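## Task

Rotate the handwheel so the stop's pointer shows 33 cm, and make sure it stays at that reading without the robot holding it.

## Robot and tools

ROBOT. One custom six-joint arm with a parallel two-finger gripper. The upper arm (shoulder joint to elbow joint) measures 662 mm and the forearm (elbow to wrist pitch) 526 mm. The base may sit tilted relative to the table.

FRAME. Results report the hand in the scene frame. The origin lies on the table surface right under the arm's base, +z is up, and +y is to the left when facing along +x. end_effector_position is in metres and end_effector_quat_wxyz gives orientation; velocities are in m/s and rad/s. The reported hand position may be off from the real one, more so when the arm is stretched far. The gripper's fingers extend along its own +z and close along its own y. The reported point sits between the pads when shut; fingertips stick out about 33 mm past it when closed and about 9 mm when fully open. Closing also pushes the tips roughly 24 mm further from the arm, so keep that margin above any surface.

execute_actions. Argument actions is a list holding at most one item, or empty. An empty list (LOOK) changes nothing and just returns the state. A wait item {"steps": N} with no rows lets N control steps pass (up to 300, each 1/30 s), counted from the previous result. A motion item {"rows": [...], "steps": N} carries 1 to 15 rows and N up to 15 (default 15); one row is used per step and the final row repeats if rows run out. Optional pictures (true/false) controls whether camera images come back. A rejected call sends nothing.

ROW LAYOUT. Each row is one list of 9 numbers for the single arm: joint1 waist, joint2 shoulder, joint3 elbow, joint4 forearm roll, joint5 wrist pitch, joint6 wrist roll, then gripper position, gripper force_limit, gripper speed. The six joint values are absolute target angles in radians, same convention as the Joint positions line, not offsets. Stated ranges: waist, shoulder, forearm roll, wrist pitch and wrist roll -6.283 to 6.283; elbow -2.792 to 2.792. A call is rejected if a target exceeds a range end by over 0.010 rad and lies beyond that joint's last reported angle. True ends may differ from the stated ones by up to 0.010 rad either way; a target beyond the true end is clipped there, and the result may then print "joint sent to its limit" (possibly referring to an earlier, still-running action). Absence of that line does not prove more travel is available.

GRIPPER VALUES, all scaled -1 to 1. position: +1 fully open (140 mm gap), pads touch near -0.8, and -1 closes until blocked. force_limit: about 14 N at -1, 60 N at 0, 107 N at +1 (for parts up to 40 mm wide). speed: roughly 30 mm/s at -1, 140 at 0, 250 at +1. object_status: 0 moving, 1 blocked while opening, 2 blocked while closing (a grip), 3 reached the requested position or pads met. A good grip reads 2. Stopped fingers hold until the position number changes by 0.01 or more, or the object yields or slips away. To squeeze harder during status 2, raise force_limit and nudge position, e.g. -1 to -0.98. position_measured is in counts (3 fully open, 230 pads touching), not linear in mm.

MOTION LIMITS. Target speed caps: 2.09 rad/s waist and shoulder, 3.14 elbow, 3.93 for the three wrist joints, with 0.3 s to accelerate; joints are synchronised to arrive together. Each step the sent target stays within a lead of the measured angle: 0.456 rad (waist, shoulder), 0.683 (elbow), 0.854 (wrist joints). If the targets would move the hand over 70 mm from where it is, all are pulled back proportionally. So big moves need several calls. "joint command not followed" means the clearance check altered or blocked targets (mounting blocks and posts count as part of the arm). HELD marks steps where your row was partly or wholly not sent.

BETWEEN CALLS. The simulation keeps running while you think and write; the arm keeps heading for the last row sent until it has nearly stopped moving or a step is HELD. Only a fresh action makes it move on or push further. Fingers still in motion keep going.

FAULTS TO AVOID. If a joint's contact torque hits its load limit (waist 295, shoulder 295, elbow 139, forearm roll 39.1, wrist pitch 39.1, wrist roll 39.1 N m, held weight included), or any external force on the arm, tool or load reaches 144 N, the arm halts for 10 s, drops the rest of the call and yields to the contact. Torque readings (Joint torques line, in joint order) carry per-unit offset, scale and noise and are not what triggers faults. Holding loads heats motors; a MOTOR HOT line is a warning, and an OVER-TEMPERATURE FAULT brakes the arm until cool. Avoid drops, slipping, slamming, hard impacts and forceful pushing on the wheel; turn it with steady, moderate motions.

zoom_image. Arguments camera (cam_head_left, cam_head_right, cam_high, cam_low: 896x504; cam_wrist: 504x504) and region [x0, y0, x1, y1] in pixels from the top-left, at most 504 by 504. Returns a finer view of that camera's latest image; useful for reading the pointer scale.

finished_scene. Argument scene is the number of the scene being ended. It is final, reports whether the goal was met, and loads the next task. The wheel setting must hold on its own once the robot lets go.

Each tool is called after "Emit:" as name(argument=value, ...) on one line, values as JSON.

## Session

Emit:
execute_actions(actions=[{"rows":[[0,-0.067,1.988,0,1.22,0,1,0,0]]}], pictures=false)

Emit:
execute_actions(actions=[{"steps":70}])

Scene clock: 0.50 s of 12600.00 s.
end_effector_position=(+0.6063, -0.0358, +0.3602) position_measured=3 object_status=3 end_effector_quat_wxyz=(-0.007, +0.629, +0.777, -0.002) end_effector_velocity=(-0.350, +0.175, +0.078) end_effector_angular_velocity=(-0.018, +0.011, -0.566)
Joint positions: [-0.093  0.164  1.766  0.006  1.208 -0.331]
Joint velocities: [ 0.226 -0.558  0.535 -0.014  0.029  0.798]
Joint torques (N m, as the joint torque sensors report them, + toward a larger angle): [  1.26 -54.44 -37.04   3.9   -0.3   -0.89]
Steps of this call (steps 1 to 15: all 15 steps of this action). Readings (joint positions | what the end effector reports):
1: [-0.192 0.407 1.531 0.011 1.196 -0.682] | position_measured=3 object_status=3
2: [-0.191 0.403 1.534 0.011 1.196 -0.676] | position_measured=3 object_status=3
4: [-0.178 0.374 1.564 0.011 1.197 -0.632] | position_measured=3 object_status=3
8: [-0.146 0.295 1.640 0.009 1.201 -0.519] | position_measured=3 object_status=3
15: the state above

Scene clock: 2.83 s of 12600.00 s.
end_effector_position=(+0.4554, +0.0226, +0.3746) position_measured=3 object_status=3 end_effector_quat_wxyz=(-0.006, +0.716, +0.698, -0.005) end_effector_velocity=(-0.000, -0.000, -0.001) end_effector_angular_velocity=(-0.001, +0.000, +0.001)
Joint positions: [ 0.    -0.067  1.988 -0.     1.22   0.   ]
Joint velocities: [-0.    -0.     0.002 -0.001 -0.001 -0.   ]
Joint torques (N m, as the joint torque sensors report them, + toward a larger angle): [  1.1  -28.66 -37.66   4.19   0.08  -0.61]
Steps of this call (steps 1 to 30: the robot went on to your last target; steps 31 to 70: nothing new was sent). Readings (joint positions | what the end effector reports):
1: [-0.086 0.145 1.784 0.005 1.209 -0.304] | position_measured=3 object_status=3
2: [-0.078 0.126 1.802 0.005 1.210 -0.277] | position_measured=3 object_status=3
4: [-0.063 0.088 1.839 0.004 1.212 -0.222] | position_measured=3 object_status=3
8: [-0.032 0.011 1.913 0.002 1.216 -0.112] | position_measured=3 object_status=3
70: the state above
The arm was judged still, so your last target was given up. Only a new action makes it travel on or press farther. Fingers that are still opening or closing keep moving.

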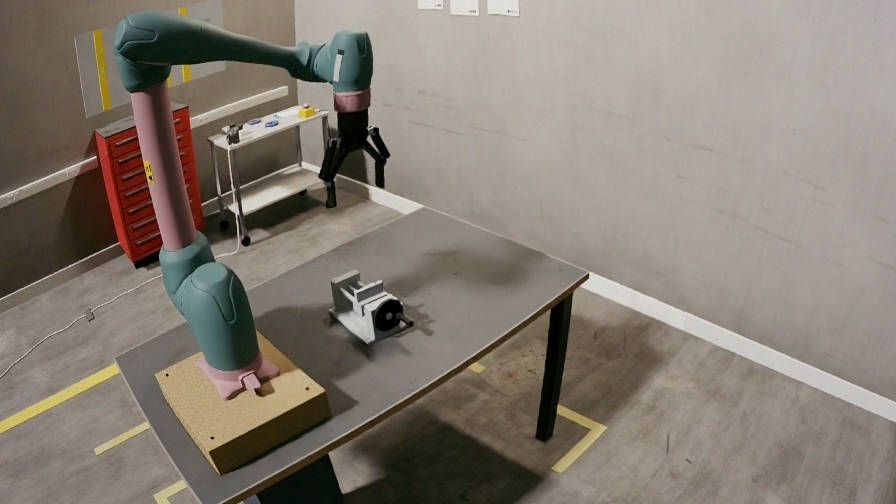

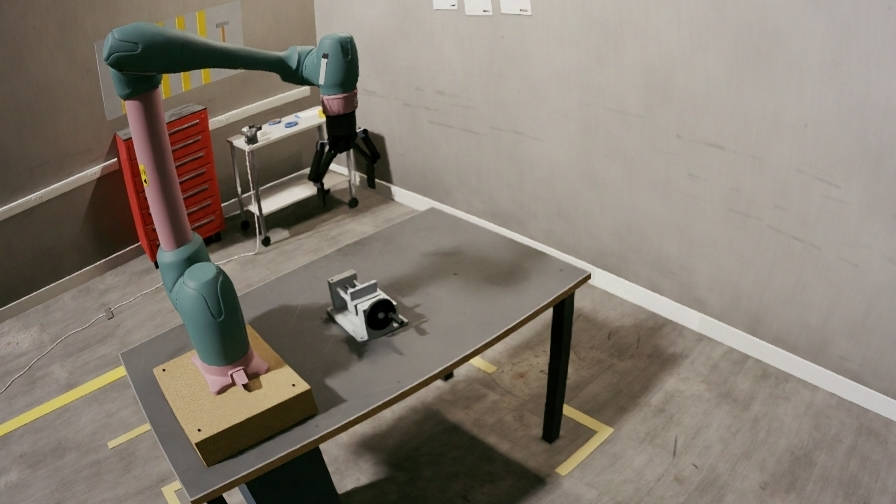

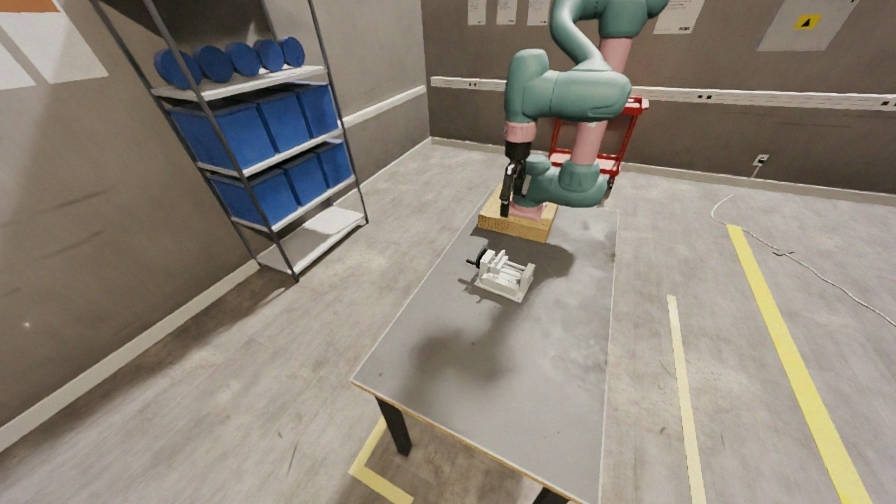

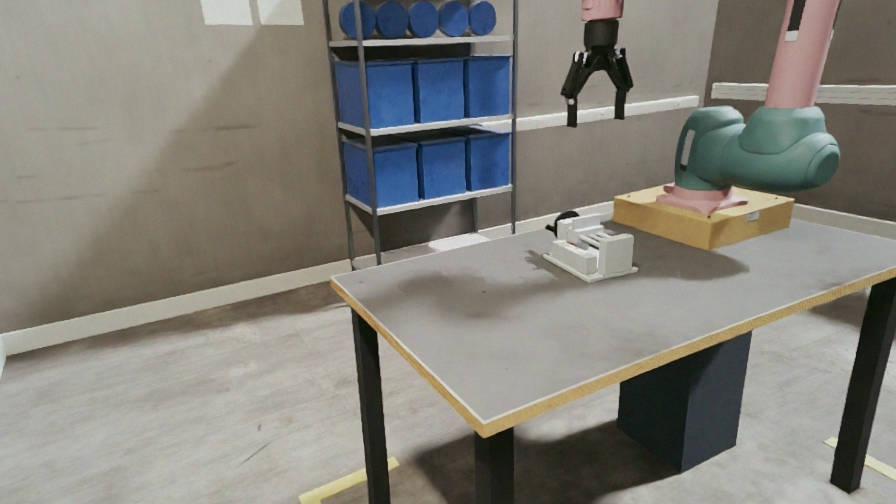

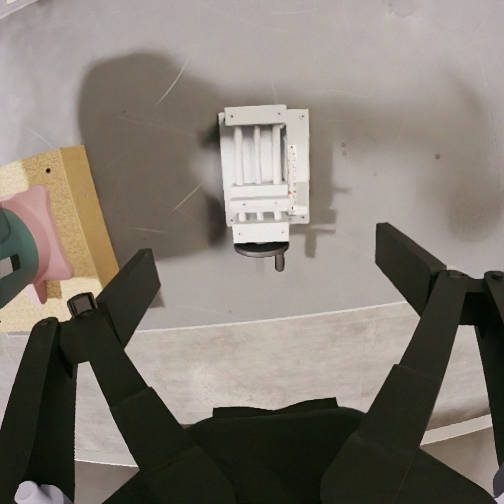

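Emit:
execute_actions(actions=[{"rows":[[-0.1,0.192,2.16,0,0.79,0,1,0,1]]}], pictures=false)

Emit:
execute_actions(actions=[{"steps":25}])

Emit:
zoom_image(camera="cam_wrist", region=[180, 80, 330, 230])

Emit:
execute_actions(actions=[{"rows":[[-0.85,0.45,2.111,0.74,1.401,-1.4,-0.8,-1,1]]}], pictures=false)

Emit:
execute_actions(actions=[{"steps":20}], pictures=false)

Emit:
execute_actions(actions=[{"rows":[[-0.849,0.778,2.111,0.74,1.401,-1.4,-0.8,-1,1]]}], pictures=false)

Emit:
execute_actions(actions=[{"steps":15}])

Scene clock: 7.97 s of 12600.00 s.
end_effector_position=(+0.5000, -0.0207, +0.2028) position_measured=3 object_status=3 end_effector_quat_wxyz=(-0.006, +0.745, +0.667, -0.006) end_effector_velocity=(+0.025, -0.093, -0.355) end_effector_angular_velocity=(-0.001, +0.010, -0.180)
Joint positions: [-0.085  0.153  2.134 -0.     0.855  0.   ]
Joint velocities: [-0.18   0.466  0.308  0.001 -0.765 -0.001]
Joint torques (N m, as the joint torque sensors report them, + toward a larger angle): [  4.82 -55.65 -31.39   3.4    0.16  -0.6 ]
Steps of this call (steps 1 to 139: nothing new was sent; steps 140 to 154: all 15 steps of this action). Readings (joint positions | what the end effector reports):
140: [0.000 -0.067 1.988 -0.000 1.220 0.000] | position_measured=3 object_status=3
141: [-0.001 -0.064 1.990 -0.000 1.215 0.000] | position_measured=3 object_status=3
143: [-0.012 -0.035 2.009 -0.000 1.167 -0.000] | position_measured=3 object_status=3
147: [-0.039 0.034 2.055 -0.000 1.052 0.000] | position_measured=3 object_status=3
154: the state above

Scene clock: 8.80 s of 12600.00 s.
end_effector_position=(+0.5014, -0.0286, +0.1732) position_measured=3 object_status=3 end_effector_quat_wxyz=(-0.006, +0.750, +0.661, -0.006) end_effector_velocity=(+0.000, -0.000, -0.000) end_effector_angular_velocity=(+0.000, -0.001, -0.002)
Joint positions: [-0.1    0.192  2.16  -0.     0.79   0.   ]
Joint velocities: [-0.     0.001  0.     0.001 -0.002  0.001]
Joint torques (N m, as the joint torque sensors report them, + toward a larger angle): [  1.68 -47.81 -28.18   3.03  -0.21  -0.73]
Steps of this call (steps 1 to 25: the robot went on to your last target). Readings (joint positions | what the end effector reports):
1: [-0.090 0.167 2.143 -0.000 0.832 0.000] | position_measured=3 object_status=3
2: [-0.094 0.178 2.150 -0.000 0.814 -0.000] | position_measured=3 object_status=3
4: [-0.098 0.188 2.157 -0.000 0.797 0.000] | position_measured=3 object_status=3
8: [-0.100 0.191 2.160 -0.000 0.791 0.000] | position_measured=3 object_status=3
25: the state above

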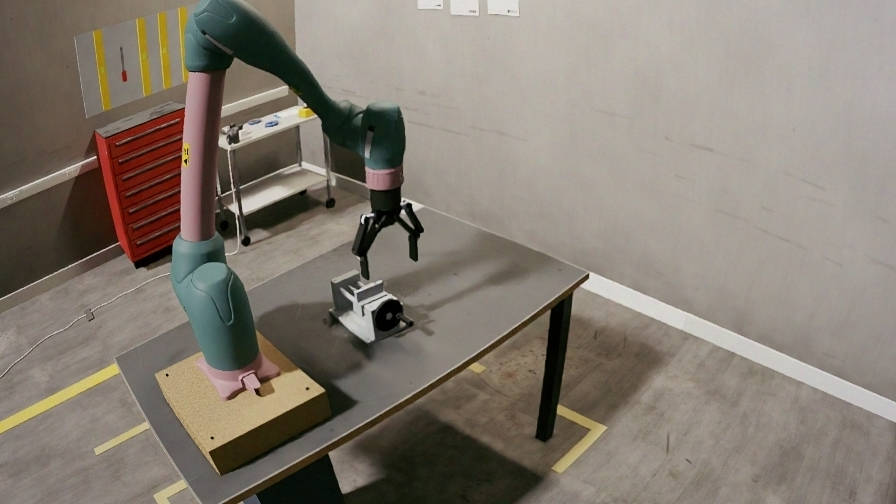

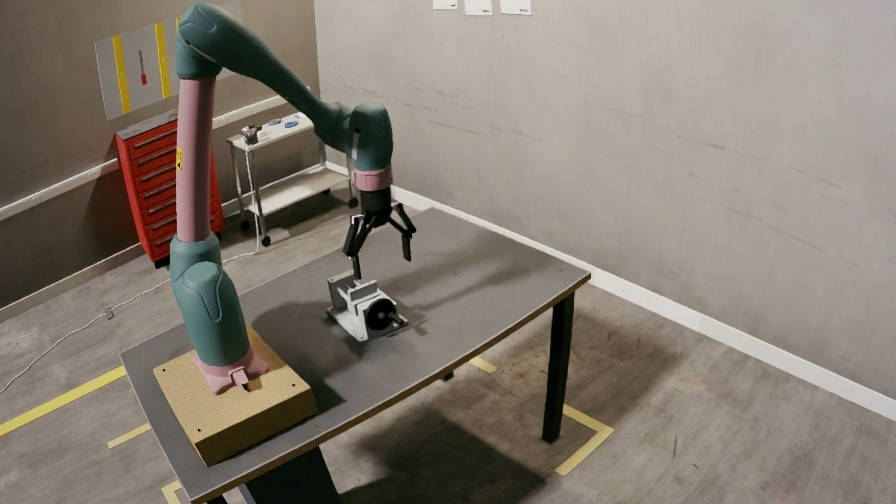

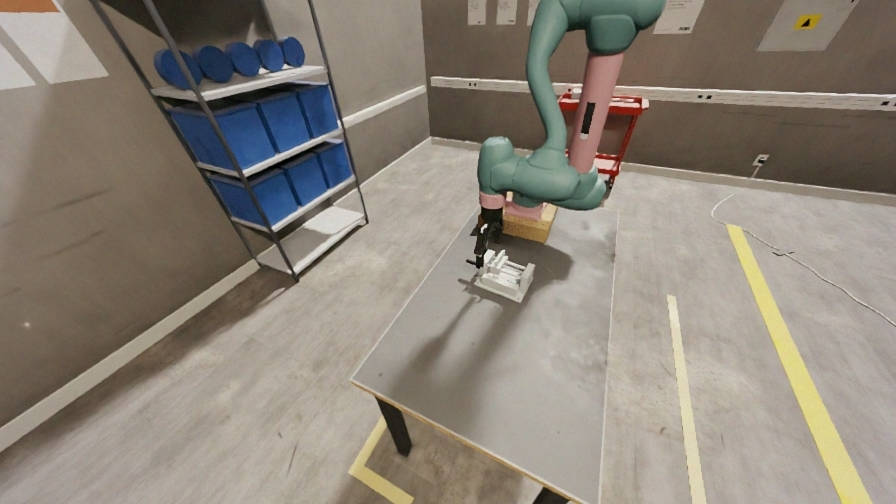

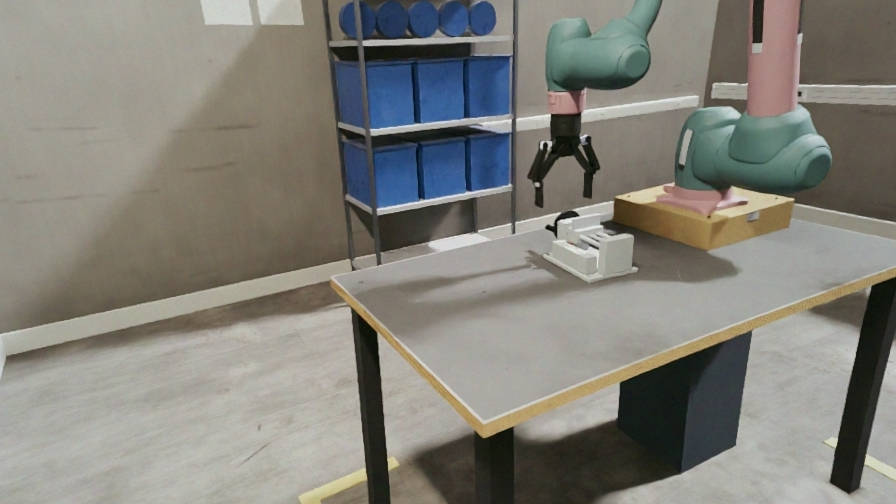

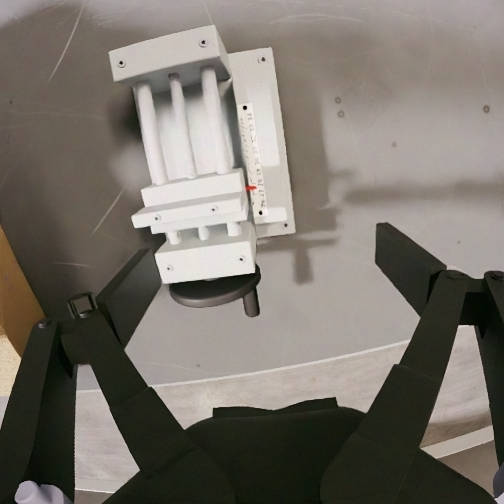

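Region (180, 80, 330, 230) of cam_wrist's 504x504 image, scaled by 3.360, with more detail than that image has.

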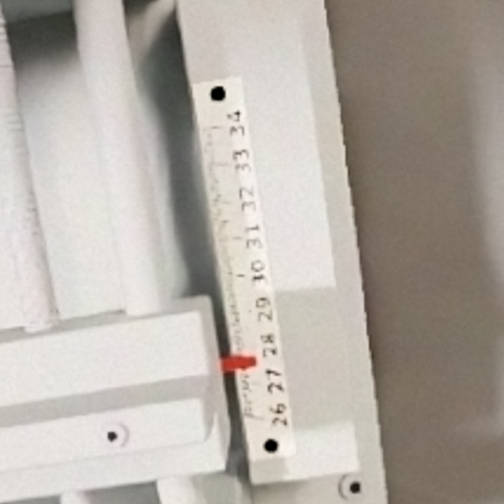

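Scene clock: 9.30 s of 12600.00 s.
end_effector_position=(+0.4626, -0.0635, +0.1877) position_measured=177 object_status=0 end_effector_quat_wxyz=(-0.329, +0.664, +0.614, +0.271) end_effector_velocity=(-0.005, -0.366, +0.063) end_effector_angular_velocity=(+0.593, -1.349, -0.012)
Joint positions: [-0.629  0.419  2.116  0.652  1.328 -0.99 ]
Joint velocities: [-0.999  0.141 -0.022  0.364  0.332 -1.852]
Joint torques (N m, as the joint torque sensors report them, + toward a larger angle): [  9.9  -80.79 -19.63   1.66   1.29  -0.57]
Steps of this call (steps 1 to 15: all 15 steps of this action). Readings (joint positions | what the end effector reports):
1: [-0.100 0.192 2.160 0.000 0.790 -0.000] | position_measured=3 object_status=0
2: [-0.104 0.194 2.159 0.006 0.794 -0.007] | position_measured=8 object_status=0
4: [-0.133 0.211 2.153 0.055 0.835 -0.063] | position_measured=35 object_status=0
8: [-0.285 0.296 2.134 0.298 1.039 -0.348] | position_measured=89 object_status=0
15: the state above

Scene clock: 9.97 s of 12600.00 s.
end_effector_position=(+0.4574, -0.1472, +0.2035) position_measured=229 object_status=3 end_effector_quat_wxyz=(-0.250, +0.602, +0.639, +0.408) end_effector_velocity=(-0.000, -0.001, +0.000) end_effector_angular_velocity=(-0.002, -0.000, -0.001)
Joint positions: [-0.85   0.45   2.111  0.74   1.401 -1.4  ]
Joint velocities: [-0.001 -0.002 -0.    -0.001 -0.001  0.001]
Joint torques (N m, as the joint torque sensors report them, + toward a larger angle): [ -0.25 -68.49 -23.18   2.91   1.73  -0.65]
Steps of this call (steps 1 to 20: the robot went on to your last target). Readings (joint positions | what the end effector reports):
1: [-0.662 0.423 2.115 0.664 1.338 -1.051] | position_measured=190 object_status=0
2: [-0.694 0.427 2.114 0.675 1.347 -1.110] | position_measured=203 object_status=0
4: [-0.754 0.435 2.113 0.699 1.367 -1.223] | position_measured=229 object_status=0
8: [-0.836 0.448 2.111 0.734 1.396 -1.374] | position_measured=229 object_status=0
20: the state above

Scene clock: 10.47 s of 12600.00 s.
end_effector_position=(+0.4379, -0.1257, +0.0788) position_measured=229 object_status=3 end_effector_quat_wxyz=(-0.384, +0.607, +0.556, +0.419) end_effector_velocity=(-0.025, +0.029, -0.091) end_effector_angular_velocity=(+0.187, +0.156, -0.001)
Joint positions: [-0.849  0.767  2.111  0.74   1.401 -1.4  ]
Joint velocities: [ 0.002  0.243  0.001 -0.    -0.    -0.   ]
Joint torques (N m, as the joint torque sensors report them, + toward a larger angle): [   2.51 -116.05  -15.28    1.82    2.54   -0.59]
Steps of this call (steps 1 to 15: all 15 steps of this action). Readings (joint positions | what the end effector reports):
1: [-0.850 0.450 2.111 0.740 1.401 -1.400] | position_measured=229 object_status=3
2: [-0.850 0.454 2.111 0.740 1.401 -1.400] | position_measured=229 object_status=3
4: [-0.850 0.483 2.111 0.740 1.401 -1.400] | position_measured=229 object_status=3
8: [-0.850 0.606 2.111 0.740 1.401 -1.400] | position_measured=229 object_status=3
15: the state above

Scene clock: 10.97 s of 12600.00 s.
end_effector_position=(+0.4367, -0.1243, +0.0748) position_measured=229 object_status=3 end_effector_quat_wxyz=(-0.389, +0.606, +0.552, +0.420) end_effector_velocity=(-0.000, +0.001, +0.000) end_effector_angular_velocity=(+0.001, -0.000, +0.000)
Joint positions: [-0.849  0.778  2.111  0.74   1.401 -1.4  ]
Joint velocities: [-0.     0.     0.001  0.     0.    -0.001]
Joint torques (N m, as the joint torque sensors report them, + toward a larger angle): [ -0.6  -86.03 -10.32   1.21   2.33  -0.49]
Steps of this call (steps 1 to 15: the robot went on to your last target). Readings (joint positions | what the end effector reports):
1: [-0.849 0.773 2.111 0.740 1.401 -1.400] | position_measured=229 object_status=3
2: [-0.849 0.775 2.111 0.740 1.401 -1.400] | position_measured=229 object_status=3
4: [-0.849 0.777 2.111 0.740 1.401 -1.400] | position_measured=229 object_status=3
8: [-0.849 0.778 2.111 0.740 1.401 -1.400] | position_measured=229 object_status=3
15: the state above

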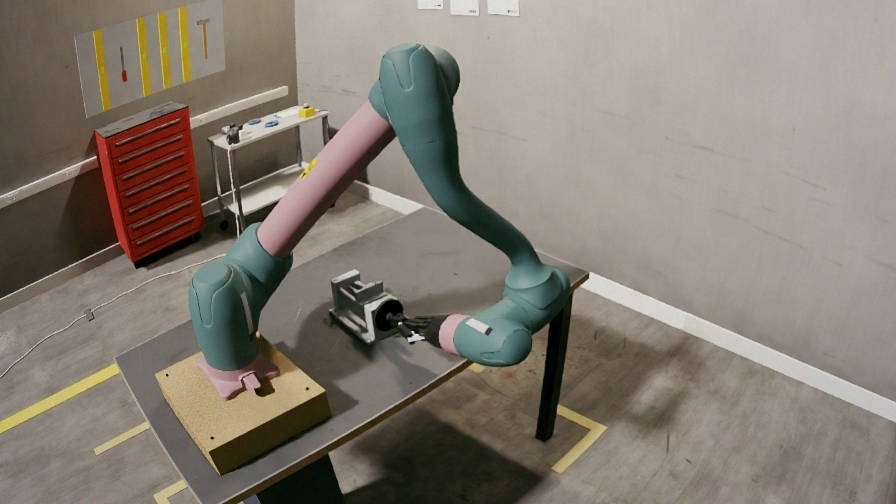

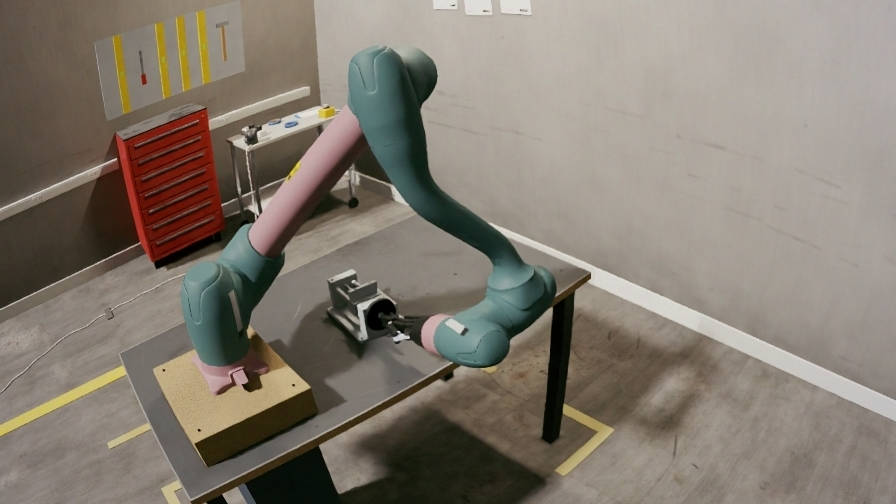

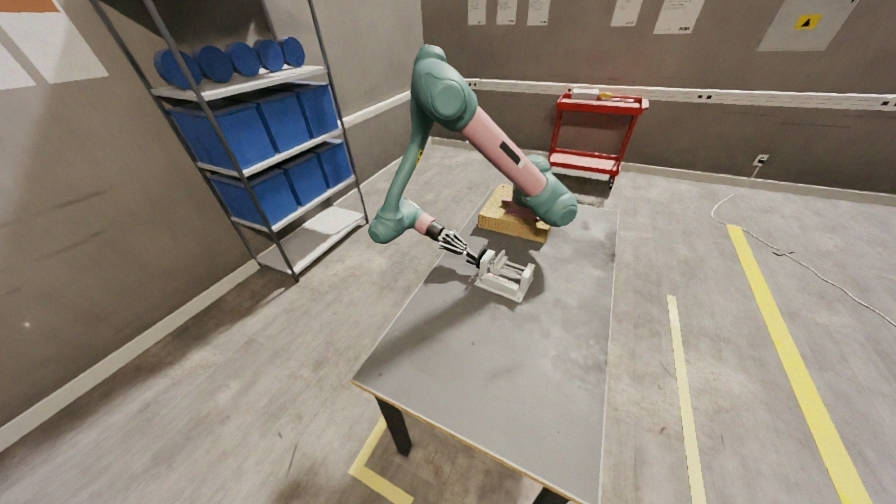

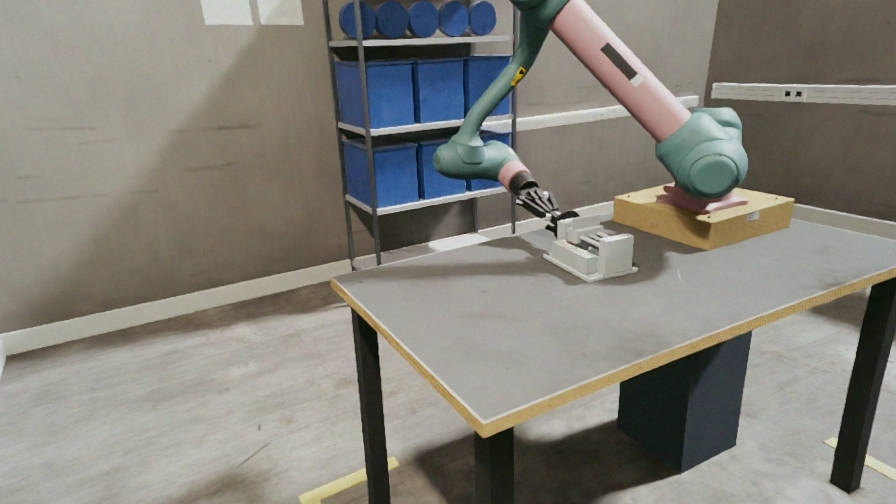

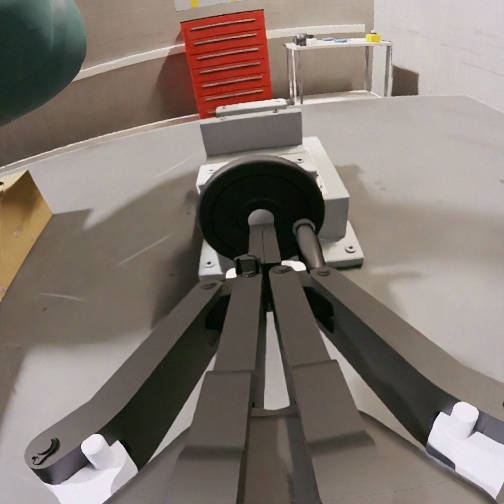

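Emit:
execute_actions(actions=[{"rows":[[-0.849,0.778,2.111,0.74,1.401,-6.27,-0.8,-1,1]]}], pictures=false)

Emit:
execute_actions(actions=[{"steps":45}], pictures=false)

Emit:
execute_actions(actions=[{"rows":[[-0.849,0.778,2.111,0.74,1.401,6.25,-0.25,-1,1]]}], pictures=false)

Emit:
execute_actions(actions=[{"steps":115}], pictures=false)

Emit:
execute_actions(actions=[{"rows":[[-0.849,0.778,2.111,0.74,1.401,-6.27,-0.8,-1,1]]}], pictures=false)

Emit:
execute_actions(actions=[{"steps":115}], pictures=false)

Emit:
execute_actions(actions=[{"rows":[[-0.849,0.778,2.111,0.74,1.401,6.25,-0.25,-1,1]]}], pictures=false)

Emit:
zoom_image(camera="cam_high", region=[470, 250, 540, 300])

Emit:
execute_actions(actions=[{"steps":115}])

Emit:
zoom_image(camera="cam_high", region=[470, 250, 540, 300])

Scene clock: 17.13 s of 12600.00 s.
end_effector_position=(+0.4367, -0.1243, +0.0748) position_measured=229 object_status=3 end_effector_quat_wxyz=(-0.102, +0.214, +0.792, +0.563) end_effector_velocity=(+0.001, -0.001, -0.001) end_effector_angular_velocity=(-0.261, -3.044, +1.125)
Joint positions: [-0.849  0.778  2.111  0.74   1.401 -2.535]
Joint velocities: [ 0.     0.    -0.001  0.001 -0.002 -3.255]
Joint torques (N m, as the joint torque sensors report them, + toward a larger angle): [  1.08 -85.64 -10.8    1.24   2.26  -0.82]
Steps of this call (steps 1 to 15: the robot went on to your last target; steps 16 to 170: nothing new was sent; steps 171 to 185: all 15 steps of this action). Readings (joint positions | what the end effector reports):
171: [-0.849 0.778 2.111 0.740 1.401 -1.400] | position_measured=229 object_status=3
172: [-0.849 0.778 2.111 0.740 1.401 -1.407] | position_measured=229 object_status=3
174: [-0.849 0.778 2.111 0.740 1.401 -1.463] | position_measured=229 object_status=3
178: [-0.849 0.778 2.111 0.740 1.401 -1.748] | position_measured=229 object_status=3
185: the state above

Scene clock: 18.63 s of 12600.00 s.
end_effector_position=(+0.4367, -0.1243, +0.0748) position_measured=229 object_status=3 end_effector_quat_wxyz=(-0.568, +0.820, +0.026, +0.067) end_effector_velocity=(-0.000, -0.000, +0.000) end_effector_angular_velocity=(-0.001, -0.004, +0.001)
Joint positions: [-0.849  0.778  2.111  0.74   1.401 -6.27 ]
Joint velocities: [-0.    -0.001  0.    -0.    -0.    -0.003]
Joint torques (N m, as the joint torque sensors report them, + toward a larger angle): [  0.19 -86.13 -10.93   1.36   2.18  -0.54]
Steps of this call (steps 1 to 45: the robot went on to your last target). Readings (joint positions | what the end effector reports):
1: [-0.849 0.778 2.111 0.740 1.401 -2.645] | position_measured=229 object_status=3
2: [-0.849 0.778 2.111 0.740 1.401 -2.755] | position_measured=229 object_status=3
4: [-0.849 0.778 2.111 0.740 1.401 -2.976] | position_measured=229 object_status=3
8: [-0.849 0.778 2.111 0.740 1.401 -3.417] | position_measured=229 object_status=3
45: the state above

Scene clock: 19.13 s of 12600.00 s.
end_effector_position=(+0.4367, -0.1243, +0.0748) position_measured=160 object_status=3 end_effector_quat_wxyz=(-0.517, +0.709, -0.413, -0.245) end_effector_velocity=(+0.000, +0.000, +0.000) end_effector_angular_velocity=(+0.259, +3.043, -1.125)
Joint positions: [-0.849  0.778  2.111  0.74   1.401 -5.149]
Joint velocities: [ 0.    -0.    -0.     0.     0.001  3.255]
Joint torques (N m, as the joint torque sensors report them, + toward a larger angle): [ -1.37 -83.39 -11.78   1.3    1.01  -0.53]
Steps of this call (steps 1 to 15: all 15 steps of this action). Readings (joint positions | what the end effector reports):
1: [-0.849 0.778 2.111 0.740 1.401 -6.270] | position_measured=229 object_status=0
2: [-0.849 0.778 2.111 0.740 1.401 -6.264] | position_measured=225 object_status=0
4: [-0.849 0.778 2.111 0.740 1.401 -6.212] | position_measured=198 object_status=0
8: [-0.849 0.778 2.111 0.740 1.401 -5.934] | position_measured=160 object_status=0
15: the state above

Scene clock: 22.97 s of 12600.00 s.
end_effector_position=(+0.4367, -0.1243, +0.0748) position_measured=160 object_status=3 end_effector_quat_wxyz=(-0.566, +0.819, +0.046, +0.080) end_effector_velocity=(-0.000, -0.000, +0.000) end_effector_angular_velocity=(+0.001, +0.002, +0.001)
Joint positions: [-0.849  0.778  2.111  0.74   1.401  6.25 ]
Joint velocities: [ 0.     0.    -0.001 -0.001  0.001  0.002]
Joint torques (N m, as the joint torque sensors report them, + toward a larger angle): [ -0.48 -86.32 -11.83   1.98   2.03  -0.48]
Steps of this call (steps 1 to 115: the robot went on to your last target). Readings (joint positions | what the end effector reports):
1: [-0.849 0.778 2.111 0.740 1.401 -5.039] | position_measured=160 object_status=3
2: [-0.849 0.778 2.111 0.740 1.401 -4.928] | position_measured=160 object_status=3
4: [-0.849 0.778 2.111 0.740 1.401 -4.708] | position_measured=160 object_status=3
8: [-0.849 0.778 2.111 0.740 1.401 -4.266] | position_measured=160 object_status=3
115: the state above

Scene clock: 23.47 s of 12600.00 s.
end_effector_position=(+0.4367, -0.1243, +0.0748) position_measured=229 object_status=3 end_effector_quat_wxyz=(-0.437, +0.670, +0.474, +0.369) end_effector_velocity=(+0.000, +0.000, -0.001) end_effector_angular_velocity=(-0.258, -3.042, +1.126)
Joint positions: [-0.849  0.778  2.111  0.74   1.401  5.129]
Joint velocities: [ 0.     0.002 -0.     0.001 -0.001 -3.255]
Joint torques (N m, as the joint torque sensors report them, + toward a larger angle): [ -0.04 -85.41 -10.71   1.24   2.17  -0.78]
Steps of this call (steps 1 to 15: all 15 steps of this action). Readings (joint positions | what the end effector reports):
1: [-0.849 0.778 2.111 0.740 1.401 6.250] | position_measured=160 object_status=0
2: [-0.849 0.778 2.111 0.740 1.401 6.244] | position_measured=165 object_status=0
4: [-0.849 0.778 2.111 0.740 1.401 6.192] | position_measured=192 object_status=0
8: [-0.849 0.778 2.111 0.740 1.401 5.914] | position_measured=229 object_status=0
15: the state above

Scene clock: 27.30 s of 12600.00 s.
end_effector_position=(+0.4367, -0.1243, +0.0748) position_measured=229 object_status=3 end_effector_quat_wxyz=(-0.568, +0.820, +0.026, +0.067) end_effector_velocity=(+0.000, -0.001, +0.001) end_effector_angular_velocity=(-0.000, -0.003, +0.002)
Joint positions: [-0.849  0.778  2.111  0.74   1.401 -6.27 ]
Joint velocities: [ 0.    -0.001 -0.001 -0.     0.001 -0.002]
Joint torques (N m, as the joint torque sensors report them, + toward a larger angle): [ -0.2  -85.06 -10.7    1.29   2.32  -0.62]
Steps of this call (steps 1 to 115: the robot went on to your last target). Readings (joint positions | what the end effector reports):
1: [-0.849 0.778 2.111 0.740 1.401 5.019] | position_measured=229 object_status=3
2: [-0.849 0.778 2.111 0.740 1.401 4.908] | position_measured=229 object_status=3
4: [-0.849 0.778 2.111 0.740 1.401 4.688] | position_measured=229 object_status=3
8: [-0.849 0.778 2.111 0.740 1.401 4.246] | position_measured=229 object_status=3
115: the state above

Scene clock: 27.80 s of 12600.00 s.
end_effector_position=(+0.4367, -0.1243, +0.0748) position_measured=160 object_status=3 end_effector_quat_wxyz=(-0.517, +0.709, -0.413, -0.245) end_effector_velocity=(+0.000, +0.000, +0.000) end_effector_angular_velocity=(+0.259, +3.044, -1.127)
Joint positions: [-0.849  0.778  2.111  0.74   1.401 -5.149]
Joint velocities: [ 0.    -0.001  0.     0.001  0.     3.257]
Joint torques (N m, as the joint torque sensors report them, + toward a larger angle): [ -0.18 -84.83 -11.84   1.71   1.32  -0.59]
Steps of this call (steps 1 to 15: all 15 steps of this action). Readings (joint positions | what the end effector reports):
1: [-0.849 0.778 2.111 0.740 1.401 -6.270] | position_measured=229 object_status=0
2: [-0.849 0.778 2.111 0.740 1.401 -6.264] | position_measured=225 object_status=0
4: [-0.849 0.778 2.111 0.740 1.401 -6.212] | position_measured=198 object_status=0
8: [-0.849 0.778 2.111 0.740 1.401 -5.934] | position_measured=160 object_status=0
15: the state above

Region (470, 250, 540, 300) of cam_high's 896x504 image, scaled by 7.200, with more detail than that image has; it fills the top 360 rows of this view, and the rest is white.

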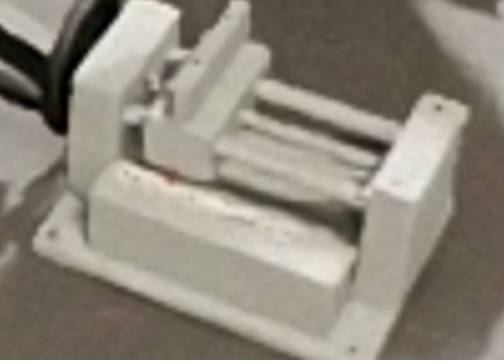

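Scene clock: 31.63 s of 12600.00 s.
end_effector_position=(+0.4367, -0.1243, +0.0748) position_measured=160 object_status=3 end_effector_quat_wxyz=(-0.566, +0.819, +0.046, +0.080) end_effector_velocity=(-0.000, +0.000, +0.001) end_effector_angular_velocity=(+0.000, +0.001, +0.001)
Joint positions: [-0.849  0.778  2.111  0.74   1.401  6.25 ]
Joint velocities: [ 0.001 -0.002  0.    -0.001  0.001  0.002]
Joint torques (N m, as the joint torque sensors report them, + toward a larger angle): [ -1.68 -87.47 -12.29   2.02   1.96  -0.42]
Steps of this call (steps 1 to 115: the robot went on to your last target). Readings (joint positions | what the end effector reports):
1: [-0.849 0.778 2.111 0.740 1.401 -5.039] | position_measured=160 object_status=3
2: [-0.849 0.778 2.111 0.740 1.401 -4.928] | position_measured=160 object_status=3
4: [-0.849 0.778 2.111 0.740 1.401 -4.708] | position_measured=160 object_status=3
8: [-0.849 0.778 2.111 0.740 1.401 -4.266] | position_measured=160 object_status=3
115: the state above

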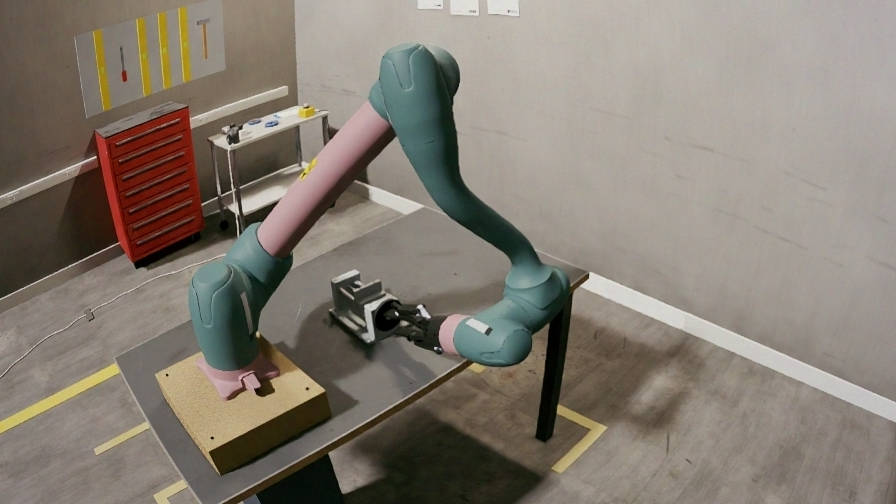

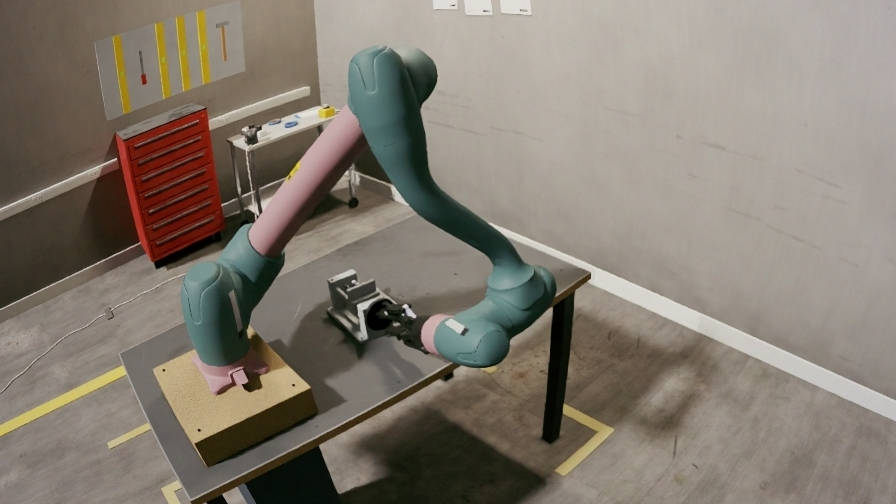

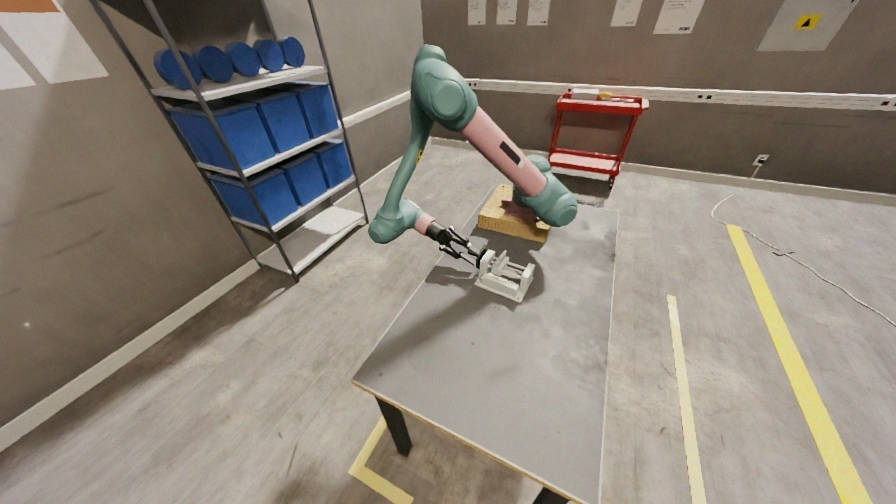

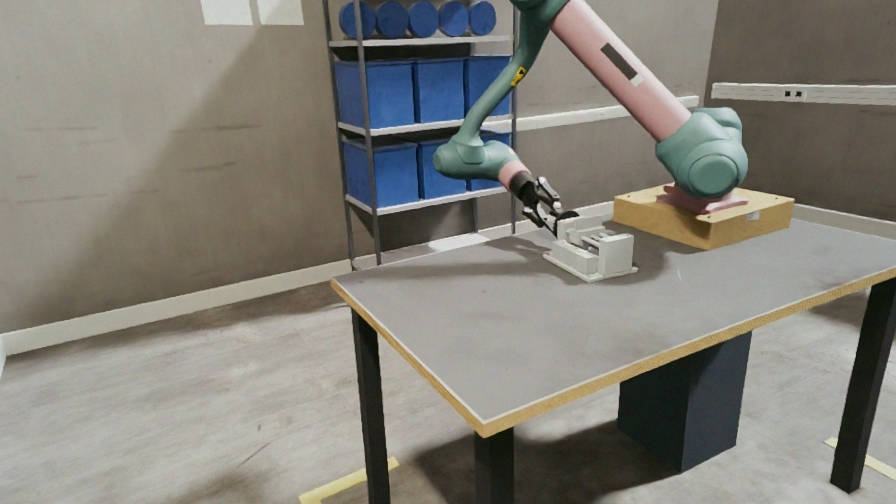

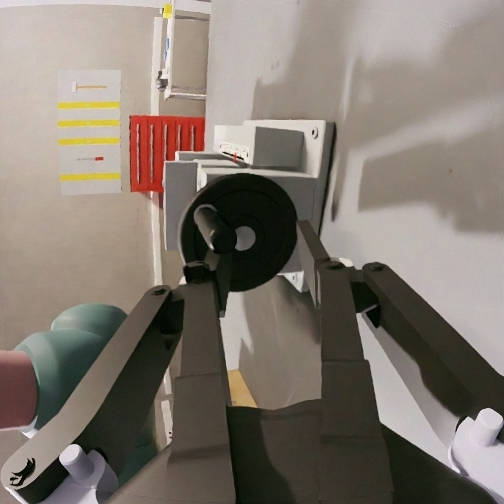

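Region (470, 250, 540, 300) of cam_high's 896x504 image, scaled by 7.200, with more detail than that image has; it fills the top 360 rows of this view, and the rest is white.

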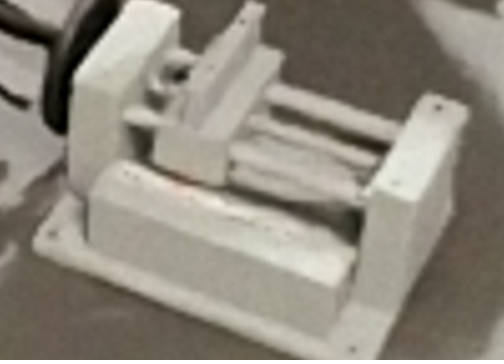

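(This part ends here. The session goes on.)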